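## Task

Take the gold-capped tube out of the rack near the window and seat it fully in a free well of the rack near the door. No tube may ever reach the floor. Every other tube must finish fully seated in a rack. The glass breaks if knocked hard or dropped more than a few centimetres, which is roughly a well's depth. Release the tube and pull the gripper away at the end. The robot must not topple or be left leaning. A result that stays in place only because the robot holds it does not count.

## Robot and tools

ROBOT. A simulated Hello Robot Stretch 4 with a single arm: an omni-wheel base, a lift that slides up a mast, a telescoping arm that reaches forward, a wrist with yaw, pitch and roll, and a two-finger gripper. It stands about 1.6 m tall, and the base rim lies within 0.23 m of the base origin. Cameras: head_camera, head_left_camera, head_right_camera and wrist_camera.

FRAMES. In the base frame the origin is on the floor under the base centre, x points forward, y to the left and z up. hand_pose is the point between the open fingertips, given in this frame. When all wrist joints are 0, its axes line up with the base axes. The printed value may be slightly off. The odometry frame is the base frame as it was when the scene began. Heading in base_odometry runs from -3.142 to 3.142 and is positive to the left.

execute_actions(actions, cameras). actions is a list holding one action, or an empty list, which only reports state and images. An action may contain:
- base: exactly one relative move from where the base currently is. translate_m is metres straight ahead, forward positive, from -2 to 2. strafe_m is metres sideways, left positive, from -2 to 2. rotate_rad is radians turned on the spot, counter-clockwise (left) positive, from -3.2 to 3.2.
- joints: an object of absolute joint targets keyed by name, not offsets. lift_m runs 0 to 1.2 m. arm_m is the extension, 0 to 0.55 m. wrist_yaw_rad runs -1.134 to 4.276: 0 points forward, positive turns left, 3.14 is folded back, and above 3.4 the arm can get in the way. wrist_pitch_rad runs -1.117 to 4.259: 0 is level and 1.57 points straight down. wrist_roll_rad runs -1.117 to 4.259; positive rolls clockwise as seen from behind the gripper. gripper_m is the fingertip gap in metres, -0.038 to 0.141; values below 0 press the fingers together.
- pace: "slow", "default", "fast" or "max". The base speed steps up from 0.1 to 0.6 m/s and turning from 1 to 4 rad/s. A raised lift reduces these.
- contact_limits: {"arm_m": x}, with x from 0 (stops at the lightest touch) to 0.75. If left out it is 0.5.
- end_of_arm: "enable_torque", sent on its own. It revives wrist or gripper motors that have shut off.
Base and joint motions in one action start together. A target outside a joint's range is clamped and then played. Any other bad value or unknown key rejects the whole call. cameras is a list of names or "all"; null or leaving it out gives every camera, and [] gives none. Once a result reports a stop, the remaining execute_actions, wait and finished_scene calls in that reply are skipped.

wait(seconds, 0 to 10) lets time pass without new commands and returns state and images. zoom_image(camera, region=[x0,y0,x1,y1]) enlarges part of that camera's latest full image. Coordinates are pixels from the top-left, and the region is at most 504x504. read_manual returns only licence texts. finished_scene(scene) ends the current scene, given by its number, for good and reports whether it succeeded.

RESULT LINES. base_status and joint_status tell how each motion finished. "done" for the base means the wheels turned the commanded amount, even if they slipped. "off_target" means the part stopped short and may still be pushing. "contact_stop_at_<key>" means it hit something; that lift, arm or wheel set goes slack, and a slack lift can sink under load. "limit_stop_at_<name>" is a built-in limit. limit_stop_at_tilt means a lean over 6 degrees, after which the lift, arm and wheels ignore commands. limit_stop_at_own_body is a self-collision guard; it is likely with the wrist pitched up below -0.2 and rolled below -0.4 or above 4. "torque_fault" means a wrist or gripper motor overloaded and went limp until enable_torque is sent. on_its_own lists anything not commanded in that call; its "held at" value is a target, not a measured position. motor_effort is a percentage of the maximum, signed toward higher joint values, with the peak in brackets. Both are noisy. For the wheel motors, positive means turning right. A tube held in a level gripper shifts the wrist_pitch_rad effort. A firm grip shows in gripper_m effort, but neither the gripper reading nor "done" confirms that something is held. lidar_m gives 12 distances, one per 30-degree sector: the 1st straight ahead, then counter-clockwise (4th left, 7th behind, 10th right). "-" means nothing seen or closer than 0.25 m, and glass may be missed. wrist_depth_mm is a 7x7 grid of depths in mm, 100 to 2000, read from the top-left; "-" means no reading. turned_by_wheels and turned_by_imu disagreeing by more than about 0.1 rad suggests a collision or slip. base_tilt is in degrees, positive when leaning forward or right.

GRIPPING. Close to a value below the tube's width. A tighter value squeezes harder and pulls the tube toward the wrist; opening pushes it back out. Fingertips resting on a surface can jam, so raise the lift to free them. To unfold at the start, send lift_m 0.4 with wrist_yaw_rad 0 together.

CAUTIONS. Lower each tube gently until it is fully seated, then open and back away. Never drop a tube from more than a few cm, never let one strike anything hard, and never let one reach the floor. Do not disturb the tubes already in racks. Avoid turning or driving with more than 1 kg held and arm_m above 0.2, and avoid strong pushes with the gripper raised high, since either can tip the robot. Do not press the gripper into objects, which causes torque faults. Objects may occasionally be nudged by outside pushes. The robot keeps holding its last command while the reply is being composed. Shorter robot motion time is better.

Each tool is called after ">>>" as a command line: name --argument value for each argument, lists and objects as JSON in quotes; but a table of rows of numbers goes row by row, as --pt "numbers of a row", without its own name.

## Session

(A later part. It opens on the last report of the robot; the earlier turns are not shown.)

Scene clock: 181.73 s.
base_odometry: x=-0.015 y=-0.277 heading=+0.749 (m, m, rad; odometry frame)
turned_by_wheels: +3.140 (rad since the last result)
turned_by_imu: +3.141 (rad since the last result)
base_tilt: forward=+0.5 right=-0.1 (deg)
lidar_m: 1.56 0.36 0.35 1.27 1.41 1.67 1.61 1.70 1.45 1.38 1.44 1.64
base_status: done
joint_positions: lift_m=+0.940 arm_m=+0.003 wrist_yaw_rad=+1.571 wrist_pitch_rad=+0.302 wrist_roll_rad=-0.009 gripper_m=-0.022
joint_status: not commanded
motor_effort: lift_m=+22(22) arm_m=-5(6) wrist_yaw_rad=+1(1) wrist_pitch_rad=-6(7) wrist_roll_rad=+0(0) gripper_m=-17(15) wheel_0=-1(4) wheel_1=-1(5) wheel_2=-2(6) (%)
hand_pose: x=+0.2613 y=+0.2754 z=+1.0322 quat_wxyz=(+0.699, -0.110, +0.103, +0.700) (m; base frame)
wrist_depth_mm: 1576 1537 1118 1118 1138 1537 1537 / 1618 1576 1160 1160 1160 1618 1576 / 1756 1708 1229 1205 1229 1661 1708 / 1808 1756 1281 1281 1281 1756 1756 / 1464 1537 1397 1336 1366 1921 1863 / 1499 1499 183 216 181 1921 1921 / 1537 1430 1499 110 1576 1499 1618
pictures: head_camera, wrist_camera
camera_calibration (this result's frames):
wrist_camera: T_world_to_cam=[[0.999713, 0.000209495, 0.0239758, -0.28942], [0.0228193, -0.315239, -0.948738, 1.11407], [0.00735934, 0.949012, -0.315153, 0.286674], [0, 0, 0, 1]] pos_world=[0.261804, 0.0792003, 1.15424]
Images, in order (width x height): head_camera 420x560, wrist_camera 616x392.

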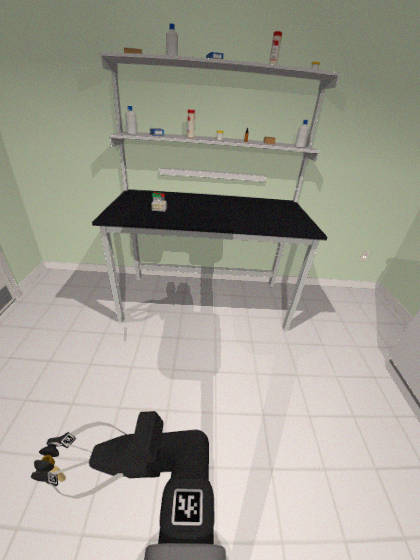

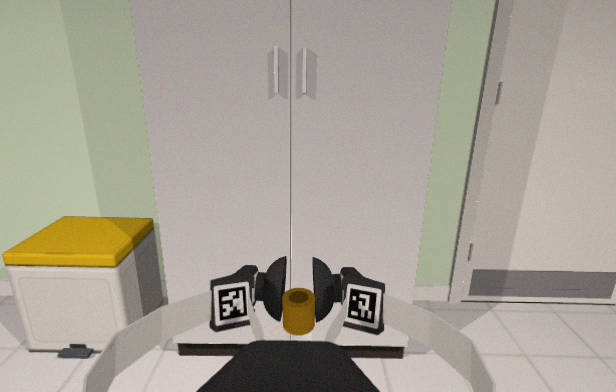

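>>> execute_actions --actions '[{"base":{"translate_m":1.38}}]' --cameras '["head_camera","wrist_camera"]'

>>> zoom_image --camera "head_camera" --region '[50, 290, 170, 410]'

Scene clock: 193.07 s.
base_odometry: x=+0.995 y=+0.663 heading=+0.749 (m, m, rad; odometry frame)
turned_by_wheels: +0.000 (rad since the last result)
turned_by_imu: +0.001 (rad since the last result)
base_tilt: forward=+0.6 right=-0.1 (deg)
lidar_m: 0.25 0.25 0.31 1.69 1.46 1.82 3.74 1.99 1.47 0.82 0.30 0.25
base_status: done
joint_positions: lift_m=+0.940 arm_m=+0.003 wrist_yaw_rad=+1.572 wrist_pitch_rad=+0.300 wrist_roll_rad=-0.009 gripper_m=-0.022
joint_status: not commanded
motor_effort: lift_m=+22(22) arm_m=-6(6) wrist_yaw_rad=-1(3) wrist_pitch_rad=-1(6) wrist_roll_rad=+0(1) gripper_m=-16(11) wheel_0=+0(7) wheel_1=+1(5) wheel_2=+0(10) (%)
hand_pose: x=+0.2610 y=+0.2757 z=+1.0327 quat_wxyz=(+0.698, -0.109, +0.103, +0.700) (m; base frame)
wrist_depth_mm: 1430 1537 1537 1537 1499 1499 1098 / 1430 1618 1618 1537 1576 1576 1098 / 1430 1661 1708 1661 1661 1618 1060 / 1430 1756 1756 1708 1708 1397 1008 / 1464 1863 1808 500 504 504 484 / 1464 1808 185 218 182 392 329 / 1499 1397 1537 110 315 296 303
pictures: head_camera, wrist_camera
camera_calibration (this result's frames):
wrist_camera: T_world_to_cam=[[0.999716, 0.00100981, 0.0237978, -0.289195], [0.0229162, -0.313264, -0.949389, 1.1148], [0.00649629, 0.949665, -0.313199, 0.28464], [0, 0, 0, 1]] pos_world=[0.261717, 0.0792052, 1.15441]
Images, in order (width x height): head_camera 420x560, wrist_camera 616x392.

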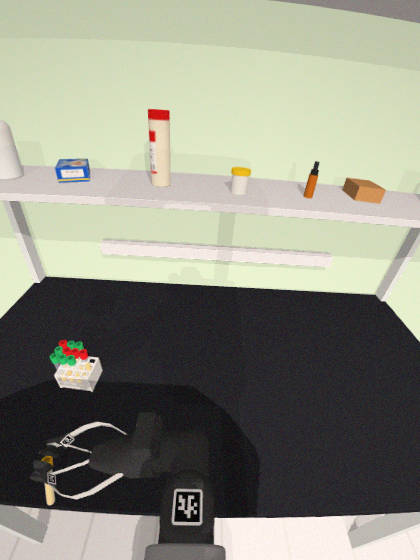

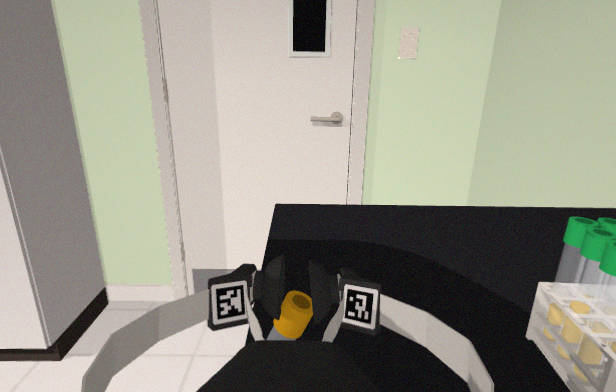

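Region (50, 290, 170, 410) of head_camera's 420x560 image, scaled by 4.200, with more detail than that image has.

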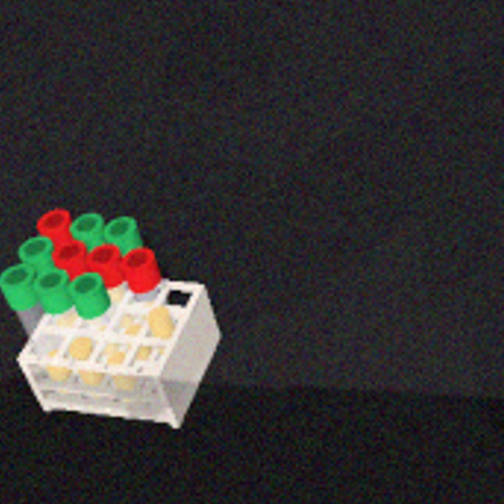

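>>> execute_actions --actions '[{"base":{"translate_m":-0.07},"pace":"slow"}]' --cameras '["head_camera","wrist_camera","head_left_camera"]'

>>> zoom_image --camera "head_camera" --region '[0, 410, 130, 540]'

>>> zoom_image --camera "wrist_camera" --region '[200, 230, 420, 392]'

Scene clock: 208.13 s.
base_odometry: x=+0.944 y=+0.616 heading=+0.749 (m, m, rad; odometry frame)
turned_by_wheels: +0.000 (rad since the last result)
turned_by_imu: +0.001 (rad since the last result)
base_tilt: forward=+0.5 right=-0.1 (deg)
lidar_m: 0.26 0.29 0.35 1.68 1.41 1.80 3.64 1.99 1.47 1.40 0.39 0.27
base_status: done
joint_positions: lift_m=+0.940 arm_m=+0.003 wrist_yaw_rad=+1.571 wrist_pitch_rad=+0.302 wrist_roll_rad=-0.009 gripper_m=-0.022
joint_status: not commanded
motor_effort: lift_m=+22(22) arm_m=-5(5) wrist_yaw_rad=+0(1) wrist_pitch_rad=-5(6) wrist_roll_rad=+0(1) gripper_m=-15(17) wheel_0=-1(4) wheel_1=-2(4) wheel_2=+1(8) (%)
hand_pose: x=+0.2611 y=+0.2755 z=+1.0323 quat_wxyz=(+0.698, -0.109, +0.103, +0.700) (m; base frame)
wrist_depth_mm: 1308 1499 1537 1537 1499 1499 1205 / 1336 1576 1618 1576 1576 1576 1160 / 1308 1661 1708 1661 1661 1661 1205 / 1366 1708 1756 1708 1708 1537 1078 / 1366 1863 1863 564 500 508 508 / 1464 1756 183 216 182 389 392 / 1499 1430 1537 110 314 297 320
pictures: head_camera, head_left_camera, wrist_camera
camera_calibration (this result's frames):
wrist_camera: T_world_to_cam=[[0.999717, 0.000543902, 0.0237988, -0.289198], [0.0227595, -0.314875, -0.94886, 1.11427], [0.00697758, 0.949133, -0.314799, 0.286359], [0, 0, 0, 1]] pos_world=[0.261757, 0.0792218, 1.15432]
Images, in order (width x height): head_camera 420x560, head_left_camera 420x672, wrist_camera 616x392.

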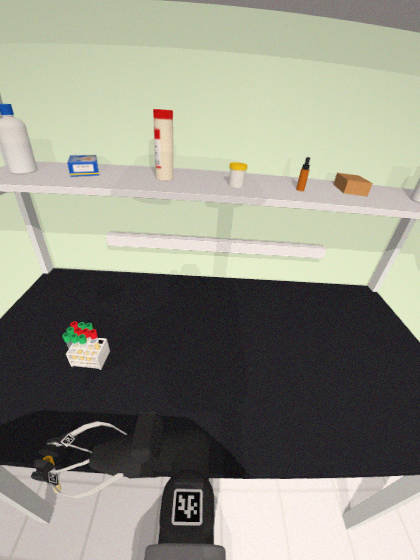

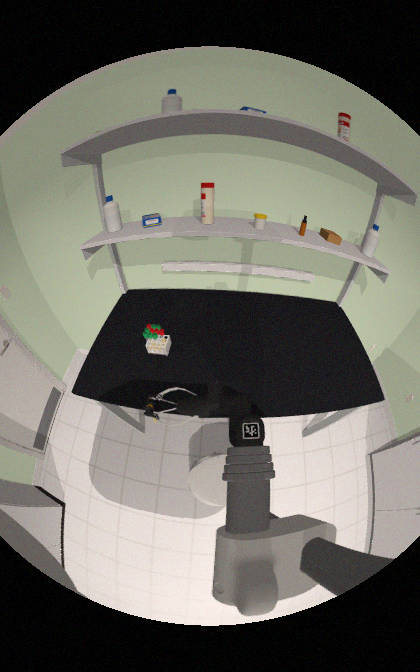

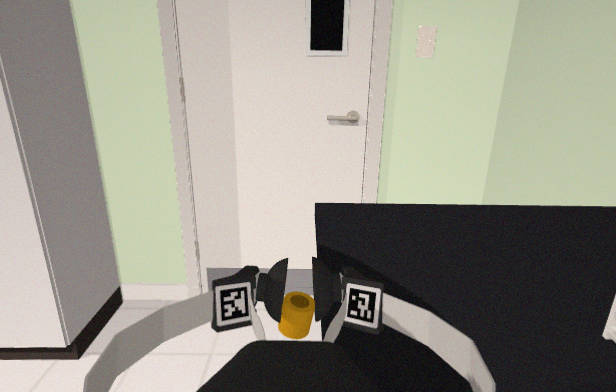

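Region (0, 410, 130, 540) of head_camera's 420x560 image, scaled by 3.877, with more detail than that image has.

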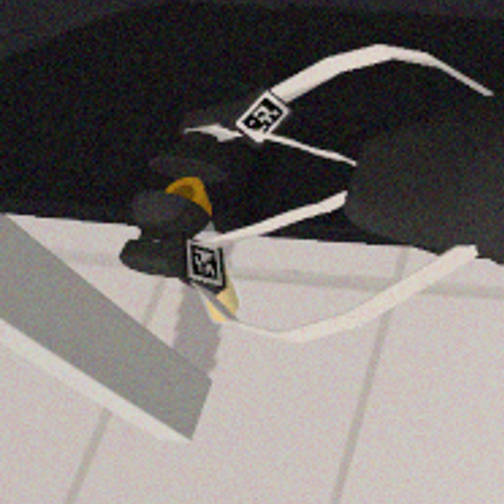

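Region (200, 230, 420, 392) of wrist_camera's 616x392 image, scaled by 2.291; it fills the top 371 rows of this view, and the rest is white.

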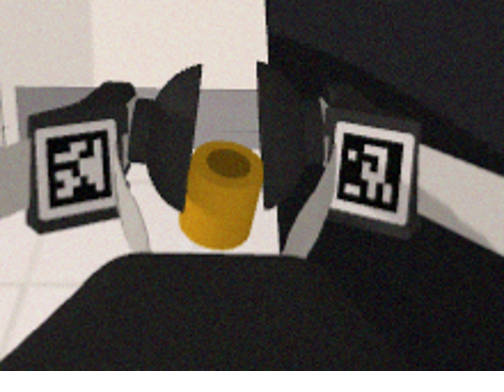

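>>> execute_actions --actions '[{"base":{"translate_m":-0.02},"joints":{"lift_m":1.0},"pace":"slow"}]' --cameras '["wrist_camera"]'

>>> zoom_image --camera "wrist_camera" --region '[200, 230, 420, 392]'

Scene clock: 216.17 s.
base_odometry: x=+0.929 y=+0.602 heading=+0.749 (m, m, rad; odometry frame)
turned_by_wheels: +0.000 (rad since the last result)
turned_by_imu: +0.001 (rad since the last result)
base_tilt: forward=+0.6 right=-0.1 (deg)
lidar_m: 0.29 0.30 0.34 1.69 1.40 1.78 3.63 2.00 1.46 1.39 0.43 0.31
base_status: done
joint_positions: lift_m=+1.000 arm_m=+0.003 wrist_yaw_rad=+1.571 wrist_pitch_rad=+0.302 wrist_roll_rad=-0.009 gripper_m=-0.022
joint_status: all done
motor_effort: lift_m=+23(24) arm_m=-5(5) wrist_yaw_rad=+0(0) wrist_pitch_rad=-5(7) wrist_roll_rad=+0(0) gripper_m=-15(16) wheel_0=-1(3) wheel_1=-1(1) wheel_2=+0(6) (%)
hand_pose: x=+0.2611 y=+0.2755 z=+1.0922 quat_wxyz=(+0.698, -0.110, +0.103, +0.700) (m; base frame)
wrist_depth_mm: 1281 1537 1464 1537 1499 1499 1229 / 1308 1576 1576 1618 1618 1576 1205 / 1308 1708 1661 1708 1708 1618 1182 / 1308 1756 1756 1756 1756 1756 1205 / 1366 1863 1863 1863 634 634 634 / 1430 1756 182 216 182 488 492 / 1499 1537 1618 110 394 370 402
pictures: wrist_camera
camera_calibration (this result's frames):
wrist_camera: T_world_to_cam=[[0.999717, 0.000545686, 0.0237989, -0.290623], [0.0227595, -0.31495, -0.948835, 1.17106], [0.0069777, 0.949108, -0.314874, 0.305297], [0, 0, 0, 1]] pos_world=[0.261757, 0.0792246, 1.21419]
Images, in order (width x height): wrist_camera 616x392.

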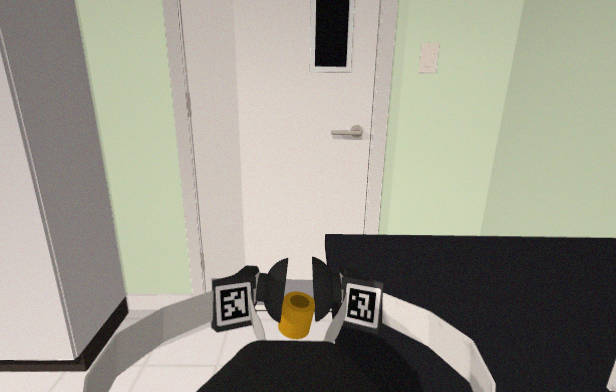

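Region (200, 230, 420, 392) of wrist_camera's 616x392 image, scaled by 2.291; it fills the top 371 rows of this view, and the rest is white.

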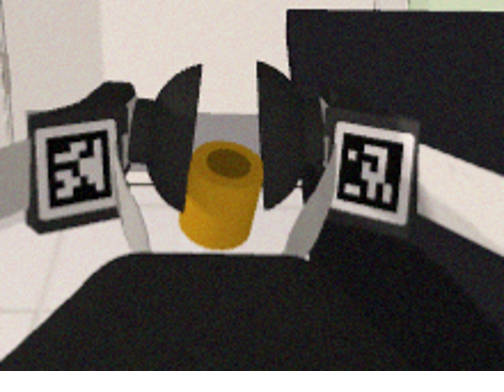

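>>> execute_actions --actions '[{"base":{"strafe_m":-0.1},"joints":{"lift_m":1.01,"arm_m":0.33,"wrist_roll_rad":-0.15},"pace":"slow"}]'

>>> zoom_image --camera "wrist_camera" --region '[180, 170, 460, 392]'

>>> zoom_image --camera "head_camera" --region '[20, 280, 150, 400]'

Scene clock: 237.40 s.
base_odometry: x=+0.997 y=+0.529 heading=+0.749 (m, m, rad; odometry frame)
turned_by_wheels: +0.000 (rad since the last result)
turned_by_imu: +0.003 (rad since the last result)
base_tilt: forward=+0.6 right=-0.1 (deg)
lidar_m: 0.28 0.31 0.43 1.79 1.49 1.97 3.63 1.87 1.36 1.28 0.43 0.30
base_status: done
joint_positions: lift_m=+1.010 arm_m=+0.329 wrist_yaw_rad=+1.571 wrist_pitch_rad=+0.302 wrist_roll_rad=-0.150 gripper_m=-0.022
joint_status: all done
motor_effort: lift_m=+23(24) arm_m=+6(3) wrist_yaw_rad=+0(0) wrist_pitch_rad=-5(5) wrist_roll_rad=-2(3) gripper_m=-13(19) wheel_0=+2(6) wheel_1=+0(6) wheel_2=-1(0) (%)
hand_pose: x=+0.5872 y=+0.2755 z=+1.1022 quat_wxyz=(+0.689, -0.158, +0.054, +0.705) (m; base frame)
wrist_depth_mm: 1661 1661 1618 1576 1576 634 621 / 1708 1708 1708 1708 1708 1229 809 / 1708 1808 1756 1756 1756 1182 707 / 1863 1863 1863 1808 1808 1098 715 / 1808 564 597 415 691 750 723 / 439 449 183 215 182 564 597 / 362 351 392 110 427 424 473
pictures: head_camera, head_left_camera, head_right_camera, wrist_camera
camera_calibration (this result's frames):
wrist_camera: T_world_to_cam=[[0.986636, 0.0421574, 0.157389, -0.767846], [0.162661, -0.311022, -0.93638, 1.07616], [0.00947599, 0.949467, -0.313723, 0.303334], [0, 0, 0, 1]] pos_world=[0.579661, 0.0790732, 1.2237]
Images, in order (width x height): head_camera 420x560, head_left_camera 420x672, head_right_camera 420x672, wrist_camera 616x392.

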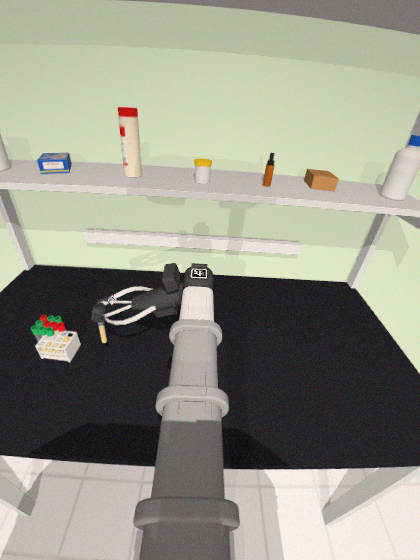

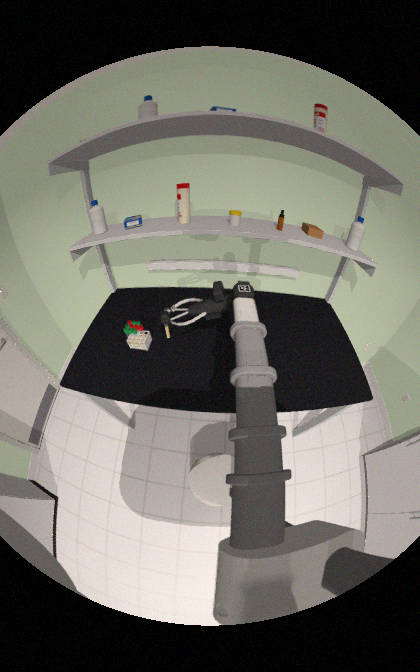

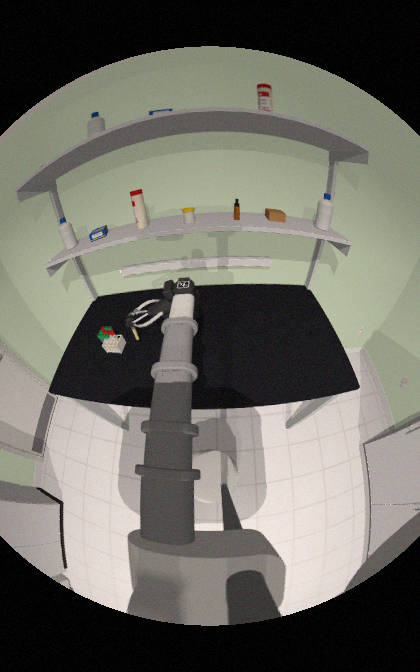

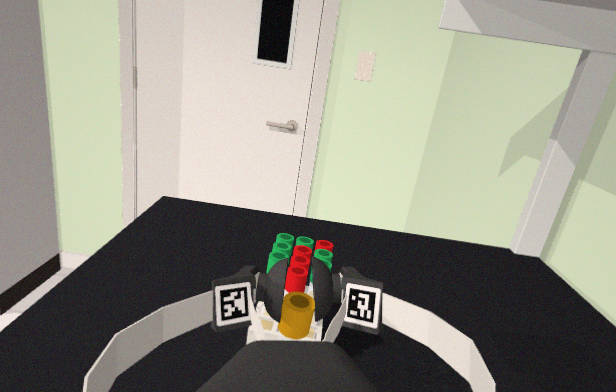

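Region (180, 170, 460, 392) of wrist_camera's 616x392 image, scaled by 1.800; it fills the top 400 rows of this view, and the rest is white.

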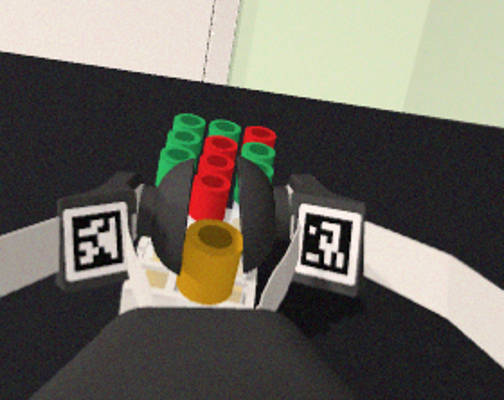

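Region (20, 280, 150, 400) of head_camera's 420x560 image, scaled by 3.877, with more detail than that image has; it fills the top 465 rows of this view, and the rest is white.

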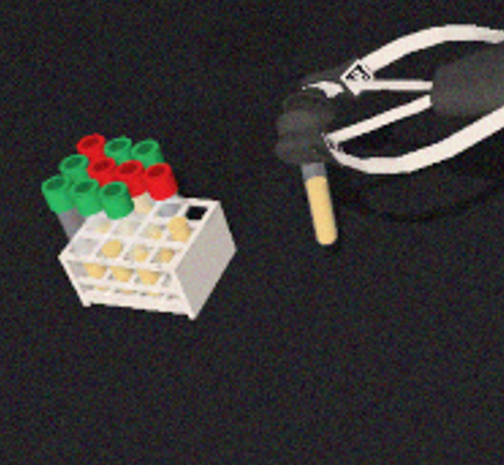

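>>> execute_actions --actions '[{"base":{"strafe_m":0.15},"joints":{"lift_m":1.015,"arm_m":0.306},"pace":"slow"}]' --cameras '["head_camera","head_left_camera","head_right_camera"]'

>>> zoom_image --camera "head_camera" --region '[65, 295, 145, 375]'

>>> zoom_image --camera "head_left_camera" --region '[135, 300, 195, 360]'

>>> zoom_image --camera "head_right_camera" --region '[105, 305, 165, 365]'

Scene clock: 256.47 s.
base_odometry: x=+0.895 y=+0.639 heading=+0.749 (m, m, rad; odometry frame)
turned_by_wheels: +0.000 (rad since the last result)
turned_by_imu: +0.001 (rad since the last result)
base_tilt: forward=+0.6 right=-0.1 (deg)
lidar_m: 0.29 0.31 0.42 1.65 1.35 1.74 3.63 2.05 1.52 1.44 0.42 0.29
base_status: done
joint_positions: lift_m=+1.015 arm_m=+0.307 wrist_yaw_rad=+1.571 wrist_pitch_rad=+0.302 wrist_roll_rad=-0.150 gripper_m=-0.022
joint_status: all done
motor_effort: lift_m=+24(25) arm_m=-5(6) wrist_yaw_rad=+0(0) wrist_pitch_rad=-6(6) wrist_roll_rad=-1(0) gripper_m=-16(18) wheel_0=-1(6) wheel_1=+1(6) wheel_2=-2(1) (%)
hand_pose: x=+0.5652 y=+0.2755 z=+1.1071 quat_wxyz=(+0.689, -0.158, +0.054, +0.705) (m; base frame)
wrist_depth_mm: 1537 1537 1464 1464 1430 1336 488 / 1618 1576 1537 1499 1537 1281 831 / 1618 1618 1618 1576 1618 1205 820 / 1756 1708 1708 1708 1708 1160 798 / 1808 591 609 1756 1661 1118 778 / 1618 455 183 214 182 569 615 / 366 357 397 110 418 427 480
pictures: head_camera, head_left_camera, head_right_camera
Images, in order (width x height): head_camera 420x560, head_left_camera 420x672, head_right_camera 420x672.

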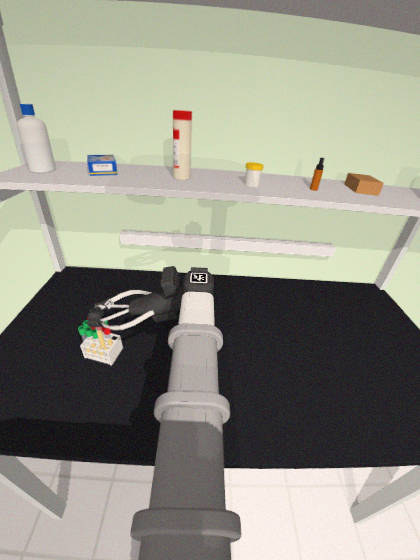

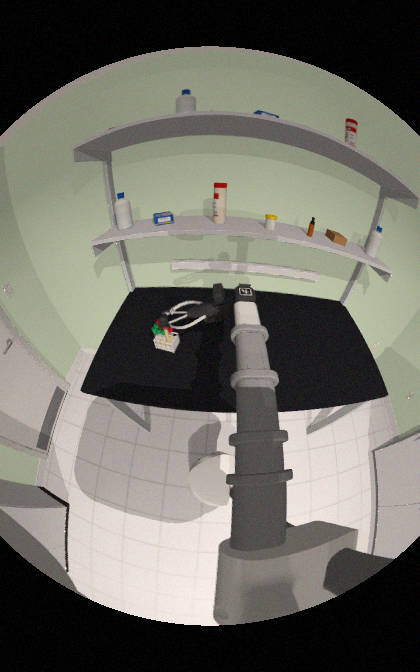

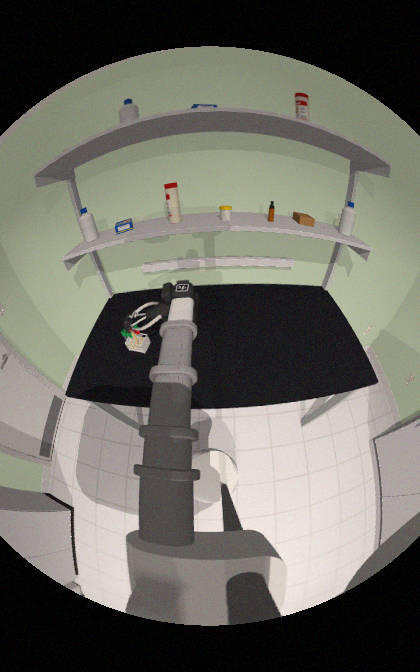

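Region (65, 295, 145, 375) of head_camera's 420x560 image, scaled by 6.300, with more detail than that image has.

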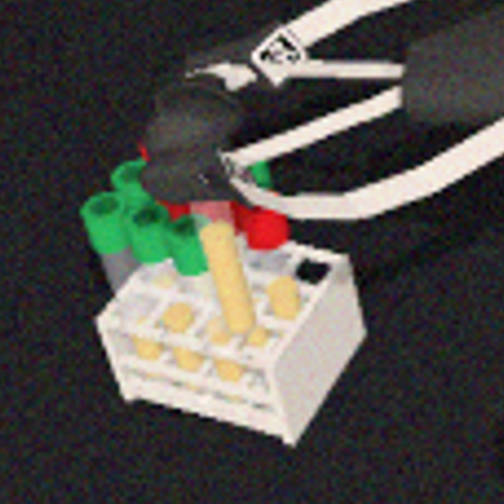

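Region (135, 300, 195, 360) of head_left_camera's 420x672 image, scaled by 8.400, with more detail than that image has.

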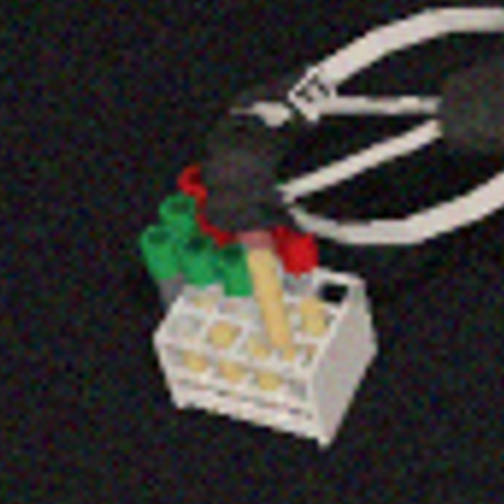

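Region (105, 305, 165, 365) of head_right_camera's 420x672 image, scaled by 8.400, with more detail than that image has.

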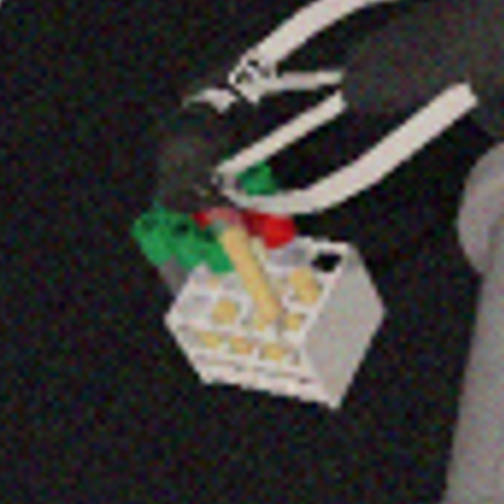

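>>> execute_actions --actions '[{"base":{"strafe_m":-0.006},"joints":{"lift_m":1.0,"arm_m":0.314},"pace":"slow"}]' --cameras '["head_camera","head_left_camera","head_right_camera"]'

>>> zoom_image --camera "head_camera" --region '[70, 310, 130, 370]'

>>> zoom_image --camera "head_left_camera" --region '[145, 315, 190, 360]'

>>> zoom_image --camera "head_right_camera" --region '[115, 315, 160, 360]'

Scene clock: 301.73 s.
base_odometry: x=+0.899 y=+0.634 heading=+0.749 (m, m, rad; odometry frame)
turned_by_wheels: +0.000 (rad since the last result)
turned_by_imu: +0.001 (rad since the last result)
base_tilt: forward=+0.6 right=-0.1 (deg)
lidar_m: 0.30 0.31 0.43 1.64 1.36 1.75 3.63 2.05 1.50 1.45 0.42 0.31
base_status: done
joint_positions: lift_m=+1.001 arm_m=+0.313 wrist_yaw_rad=+1.571 wrist_pitch_rad=+0.294 wrist_roll_rad=-0.150 gripper_m=-0.022
joint_status: all done
motor_effort: lift_m=+14(21) arm_m=+6(6) wrist_yaw_rad=+1(0) wrist_pitch_rad=+15(15) wrist_roll_rad=-1(1) gripper_m=-15(14) wheel_0=+1(5) wheel_1=-2(1) wheel_2=-1(0) (%)
hand_pose: x=+0.5713 y=+0.2761 z=+1.0950 quat_wxyz=(+0.690, -0.156, +0.051, +0.705) (m; base frame)
wrist_depth_mm: 1537 1499 1499 1464 1499 1336 496 / 1618 1537 1537 1576 1537 1281 820 / 1618 1661 1618 1618 1576 1205 798 / 1708 1708 1661 1708 1708 1160 788 / 1863 569 591 654 1708 1078 759 / 452 442 183 216 181 564 603 / 355 345 387 110 421 421 473
pictures: head_camera, head_left_camera, head_right_camera
Images, in order (width x height): head_camera 420x560, head_left_camera 420x672, head_right_camera 420x672.

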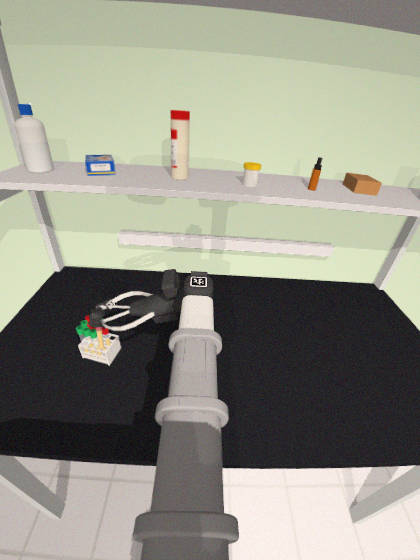

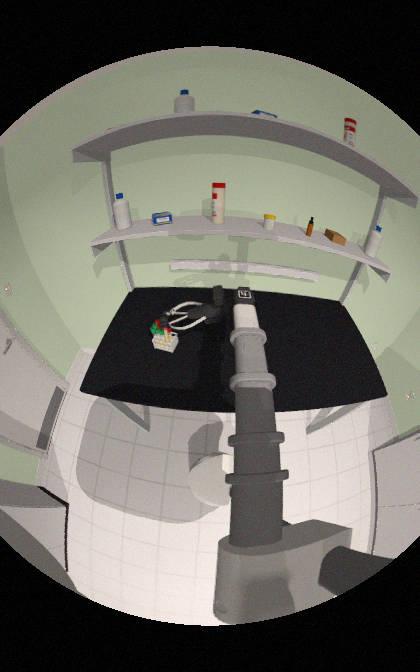

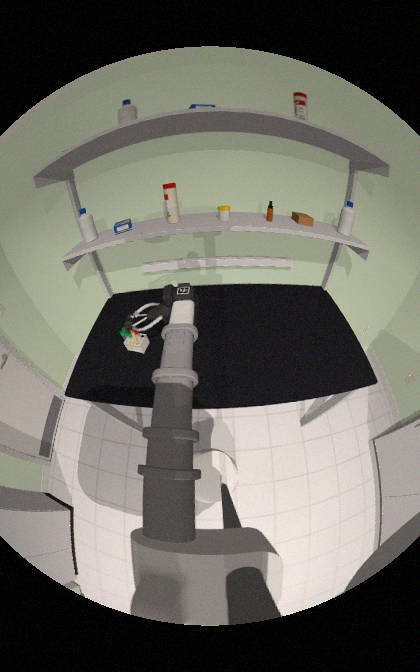

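Region (70, 310, 130, 370) of head_camera's 420x560 image, scaled by 8.400, with more detail than that image has.

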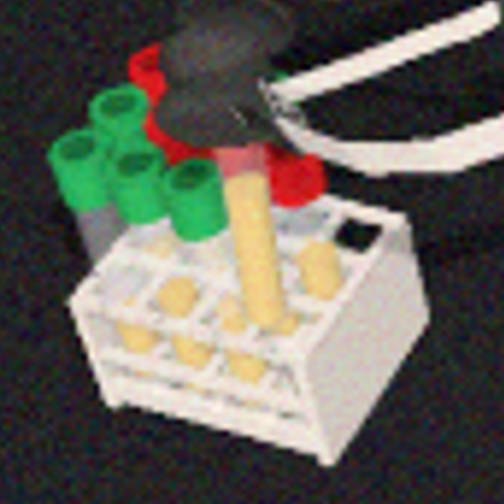

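Region (145, 315, 190, 360) of head_left_camera's 420x672 image, scaled by 11.200, with more detail than that image has.

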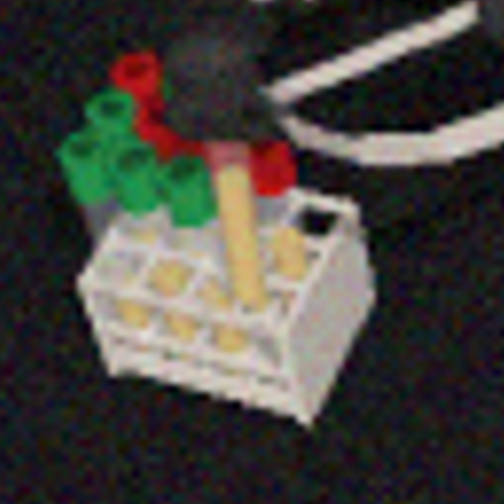

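Region (115, 315, 160, 360) of head_right_camera's 420x672 image, scaled by 11.200, with more detail than that image has.

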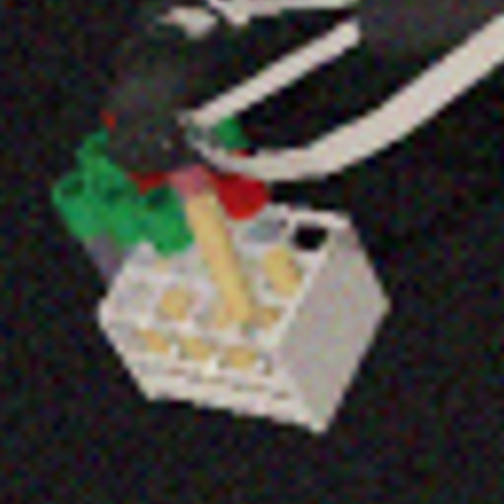

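>>> execute_actions --actions '[{"joints":{"lift_m":1.016},"pace":"slow"}]' --cameras '["head_camera","wrist_camera"]'

>>> zoom_image --camera "head_camera" --region '[70, 310, 130, 370]'

>>> zoom_image --camera "wrist_camera" --region '[180, 170, 460, 392]'

Scene clock: 316.70 s.
base_odometry: x=+0.899 y=+0.634 heading=+0.749 (m, m, rad; odometry frame)
turned_by_wheels: +0.000 (rad since the last result)
turned_by_imu: +0.001 (rad since the last result)
base_tilt: forward=+0.6 right=-0.1 (deg)
lidar_m: 0.29 0.32 0.42 1.65 1.37 1.73 3.63 2.04 1.51 1.45 0.42 0.31
base_status: not commanded
joint_positions: lift_m=+1.016 arm_m=+0.313 wrist_yaw_rad=+1.571 wrist_pitch_rad=+0.302 wrist_roll_rad=-0.150 gripper_m=-0.022
joint_status: all done
motor_effort: lift_m=+23(24) arm_m=+6(6) wrist_yaw_rad=+1(1) wrist_pitch_rad=-6(17) wrist_roll_rad=-1(1) gripper_m=-15(16) wheel_0=+1(1) wheel_1=-2(2) wheel_2=-1(1) (%)
hand_pose: x=+0.5713 y=+0.2755 z=+1.1082 quat_wxyz=(+0.689, -0.158, +0.054, +0.705) (m; base frame)
wrist_depth_mm: 1537 1499 1499 1464 1464 1336 496 / 1576 1576 1537 1537 1576 1281 820 / 1661 1661 1618 1576 1618 1205 798 / 1756 1756 1708 1756 1661 1138 788 / 1863 591 615 1756 1756 1098 759 / 1618 455 183 216 182 574 615 / 368 359 397 110 427 433 480
pictures: head_camera, wrist_camera
camera_calibration (this result's frames):
wrist_camera: T_world_to_cam=[[0.986649, 0.0418423, 0.157392, -0.753034], [0.162566, -0.310989, -0.936407, 1.08447], [0.00976586, 0.949492, -0.313639, 0.305132], [0, 0, 0, 1]] pos_world=[0.563703, 0.0790457, 1.22972]
Images, in order (width x height): head_camera 420x560, wrist_camera 616x392.

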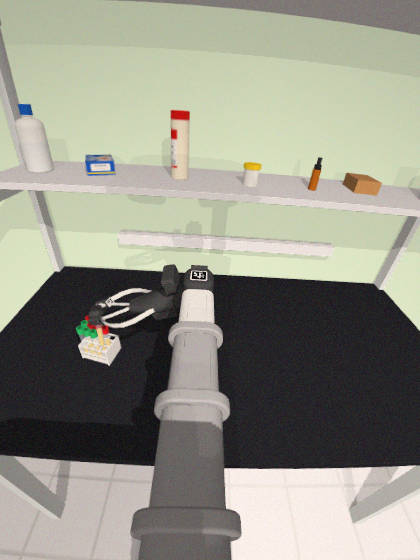

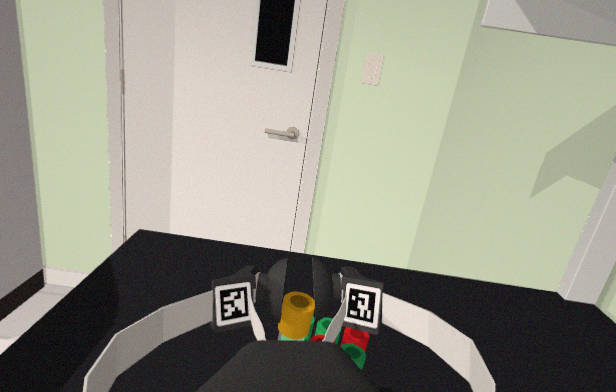

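Region (70, 310, 130, 370) of head_camera's 420x560 image, scaled by 8.400, with more detail than that image has.

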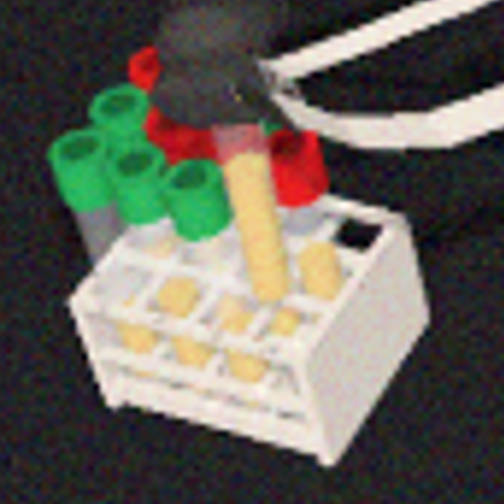

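Region (180, 170, 460, 392) of wrist_camera's 616x392 image, scaled by 1.800; it fills the top 400 rows of this view, and the rest is white.

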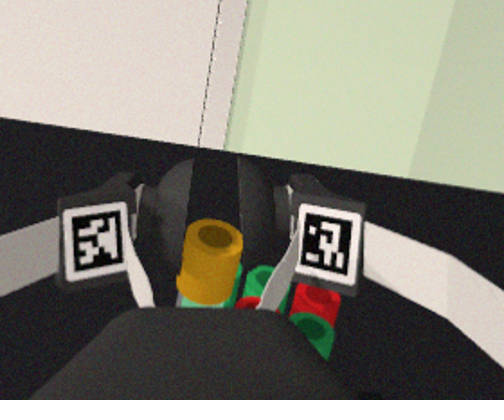

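>>> execute_actions --actions '[{"base":{"strafe_m":-0.004},"pace":"slow"}]'

>>> zoom_image --camera "head_camera" --region '[70,310,130,370]'

Scene clock: 338.53 s.
base_odometry: x=+0.902 y=+0.632 heading=+0.749 (m, m, rad; odometry frame)
turned_by_wheels: +0.000 (rad since the last result)
turned_by_imu: +0.001 (rad since the last result)
base_tilt: forward=+0.6 right=-0.1 (deg)
lidar_m: 0.27 0.30 0.42 1.65 1.37 1.75 3.66 2.04 1.49 1.44 0.41 0.31
base_status: done
joint_positions: lift_m=+1.016 arm_m=+0.313 wrist_yaw_rad=+1.571 wrist_pitch_rad=+0.302 wrist_roll_rad=-0.150 gripper_m=-0.022
joint_status: not commanded
motor_effort: lift_m=+23(23) arm_m=+5(5) wrist_yaw_rad=+2(1) wrist_pitch_rad=-5(7) wrist_roll_rad=-1(2) gripper_m=-15(15) wheel_0=+0(3) wheel_1=-1(6) wheel_2=+0(1) (%)
hand_pose: x=+0.5713 y=+0.2755 z=+1.1082 quat_wxyz=(+0.689, -0.158, +0.054, +0.705) (m; base frame)
wrist_depth_mm: 1537 1499 1499 1464 1499 1336 492 / 1576 1576 1537 1576 1537 1281 820 / 1661 1618 1618 1661 1618 1205 798 / 1708 1708 1756 1708 1708 1118 788 / 1808 597 615 1708 1756 1078 768 / 1618 452 183 215 182 574 615 / 366 357 399 110 427 430 484
pictures: head_camera, head_left_camera, head_right_camera, wrist_camera
camera_calibration (this result's frames):
wrist_camera: T_world_to_cam=[[0.986649, 0.0418423, 0.157392, -0.753034], [0.162566, -0.310989, -0.936407, 1.08447], [0.00976586, 0.949492, -0.313639, 0.305132], [0, 0, 0, 1]] pos_world=[0.563704, 0.0790457, 1.22972]
Images, in order (width x height): head_camera 420x560, head_left_camera 420x672, head_right_camera 420x672, wrist_camera 616x392.

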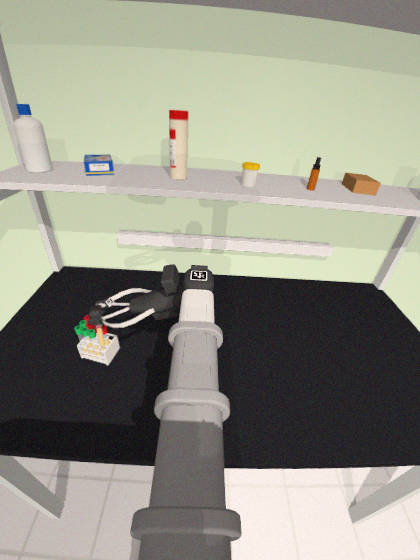

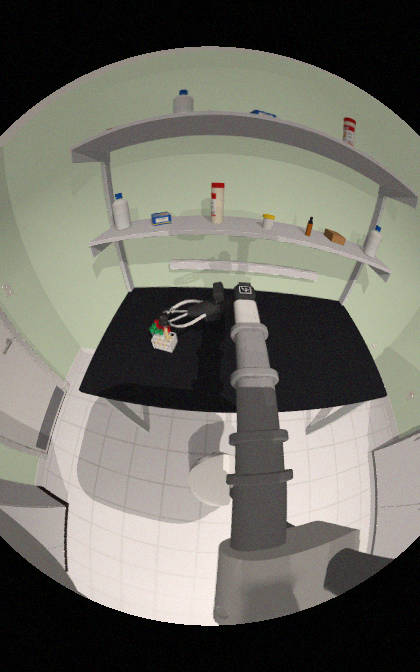

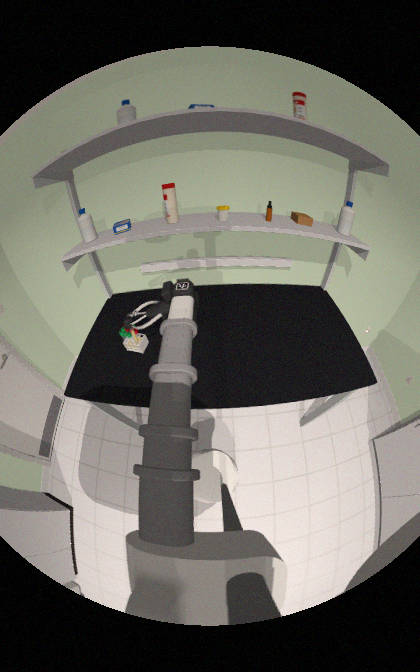

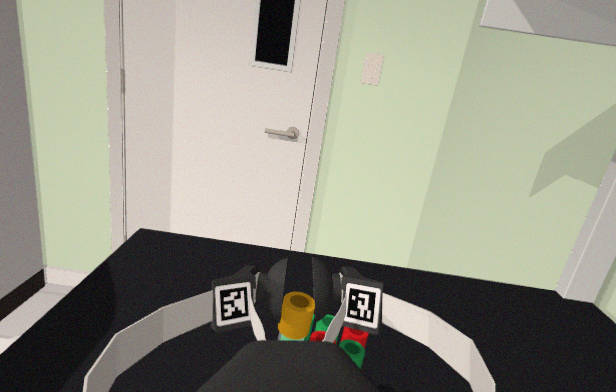

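Region (70, 310, 130, 370) of head_camera's 420x560 image, scaled by 8.400, with more detail than that image has.

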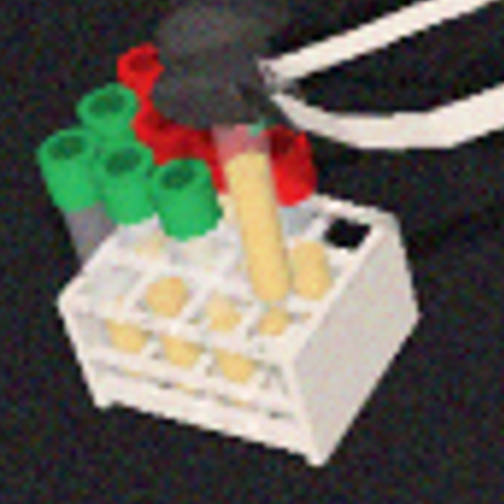

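>>> execute_actions --actions '[{"joints":{"lift_m":1.001},"pace":"slow"}]' --cameras '["head_camera","wrist_camera"]'

>>> zoom_image --camera "head_camera" --region '[70,310,130,370]'

Scene clock: 344.50 s.
base_odometry: x=+0.902 y=+0.632 heading=+0.749 (m, m, rad; odometry frame)
turned_by_wheels: +0.000 (rad since the last result)
turned_by_imu: +0.001 (rad since the last result)
base_tilt: forward=+0.5 right=-0.1 (deg)
lidar_m: 0.29 0.31 0.42 1.65 1.34 1.75 3.67 2.03 1.50 1.44 0.42 0.31
base_status: not commanded
joint_positions: lift_m=+1.001 arm_m=+0.313 wrist_yaw_rad=+1.571 wrist_pitch_rad=+0.302 wrist_roll_rad=-0.150 gripper_m=-0.022
joint_status: all done
motor_effort: lift_m=+17(22) arm_m=+6(6) wrist_yaw_rad=+1(1) wrist_pitch_rad=-5(4) wrist_roll_rad=-1(1) gripper_m=-11(16) wheel_0=+0(0) wheel_1=-1(1) wheel_2=+0(0) (%)
hand_pose: x=+0.5713 y=+0.2755 z=+1.0937 quat_wxyz=(+0.689, -0.158, +0.054, +0.705) (m; base frame)
wrist_depth_mm: 1537 1464 1499 1464 1464 1336 759 / 1576 1537 1537 1576 1537 1281 831 / 1661 1661 1618 1618 1618 1205 798 / 1756 1708 1708 1661 1661 1138 788 / 1808 554 585 621 1661 1025 759 / 442 436 183 216 182 549 574 / 351 342 379 110 410 410 459
pictures: head_camera, wrist_camera
camera_calibration (this result's frames):
wrist_camera: T_world_to_cam=[[0.986649, 0.0418359, 0.157394, -0.750751], [0.162566, -0.310949, -0.93642, 1.07088], [0.00976563, 0.949505, -0.313599, 0.300529], [0, 0, 0, 1]] pos_world=[0.563704, 0.0790442, 1.2152]
Images, in order (width x height): head_camera 420x560, wrist_camera 616x392.

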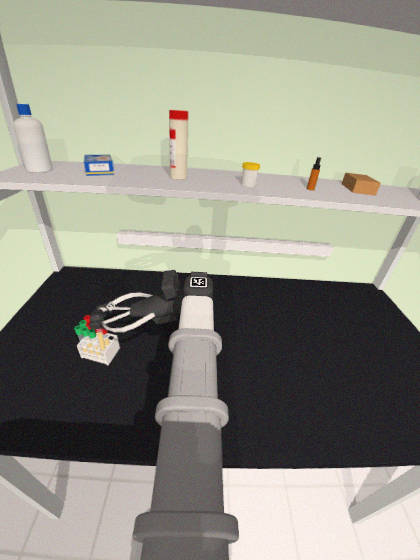

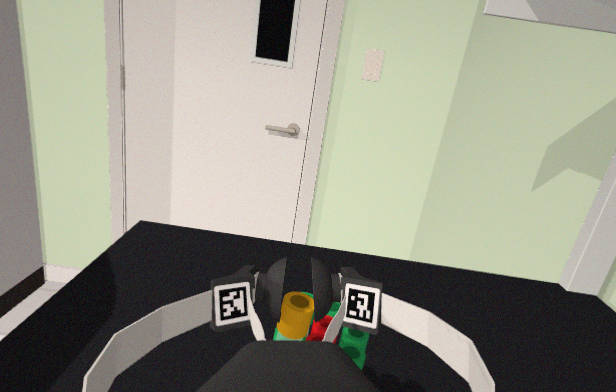

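Region (70, 310, 130, 370) of head_camera's 420x560 image, scaled by 8.400, with more detail than that image has.

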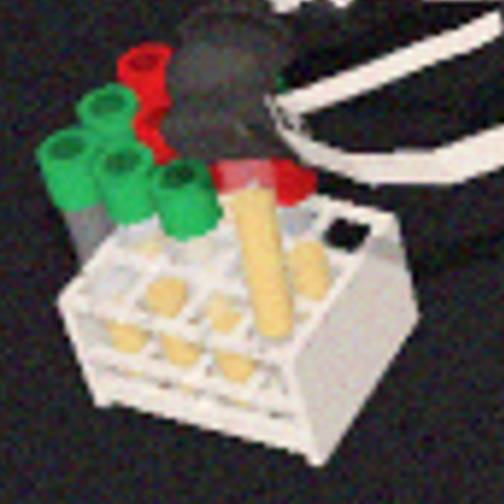

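Going in without contact.

>>> execute_actions --actions '[{"joints":{"lift_m":0.989},"pace":"slow"}]' --cameras '["head_camera","wrist_camera"]'

>>> zoom_image --camera "head_camera" --region '[70,310,130,370]'

Scene clock: 349.37 s.
base_odometry: x=+0.902 y=+0.632 heading=+0.749 (m, m, rad; odometry frame)
turned_by_wheels: +0.000 (rad since the last result)
turned_by_imu: +0.001 (rad since the last result)
base_tilt: forward=+0.6 right=-0.2 (deg)
lidar_m: 0.30 0.30 0.42 1.66 1.34 1.75 3.64 2.03 1.50 1.45 0.42 0.31
base_status: not commanded
joint_positions: lift_m=+0.989 arm_m=+0.313 wrist_yaw_rad=+1.571 wrist_pitch_rad=+0.302 wrist_roll_rad=-0.150 gripper_m=-0.022
joint_status: all done
motor_effort: lift_m=+18(19) arm_m=+5(5) wrist_yaw_rad=+1(1) wrist_pitch_rad=-7(5) wrist_roll_rad=-1(1) gripper_m=-17(15) wheel_0=+0(1) wheel_1=-1(1) wheel_2=+0(1) (%)
hand_pose: x=+0.5713 y=+0.2755 z=+1.0817 quat_wxyz=(+0.689, -0.158, +0.054, +0.705) (m; base frame)
wrist_depth_mm: 1537 1537 1499 1464 1464 1308 820 / 1618 1618 1537 1576 1537 1281 820 / 1661 1661 1661 1618 1618 1205 798 / 1756 1708 1661 1661 1708 1118 788 / 1756 525 559 603 1499 1025 750 / 407 415 183 216 182 521 559 / 336 327 362 110 392 394 439
pictures: head_camera, wrist_camera
camera_calibration (this result's frames):
wrist_camera: T_world_to_cam=[[0.986649, 0.0418361, 0.157394, -0.748862], [0.162566, -0.310949, -0.93642, 1.05964], [0.0097654, 0.949505, -0.313599, 0.296764], [0, 0, 0, 1]] pos_world=[0.563705, 0.0790442, 1.2032]
Images, in order (width x height): head_camera 420x560, wrist_camera 616x392.

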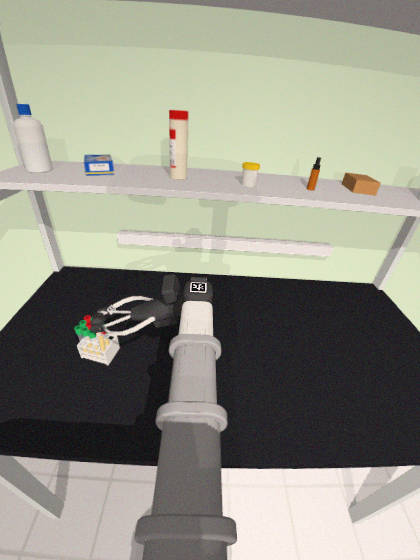

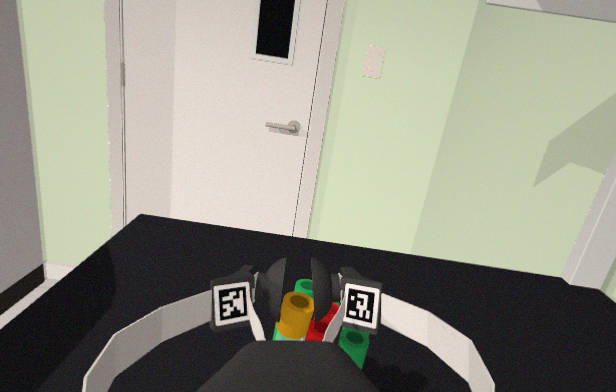

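Region (70, 310, 130, 370) of head_camera's 420x560 image, scaled by 8.400, with more detail than that image has.

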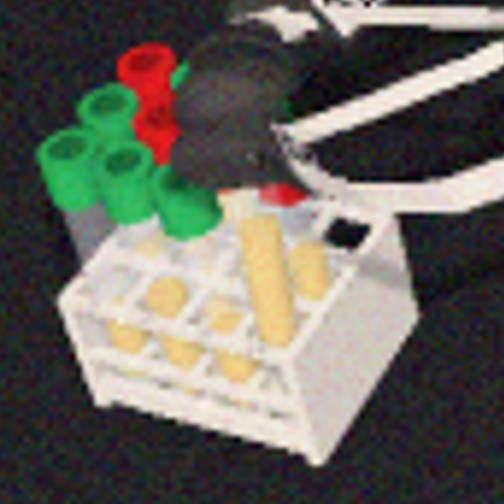

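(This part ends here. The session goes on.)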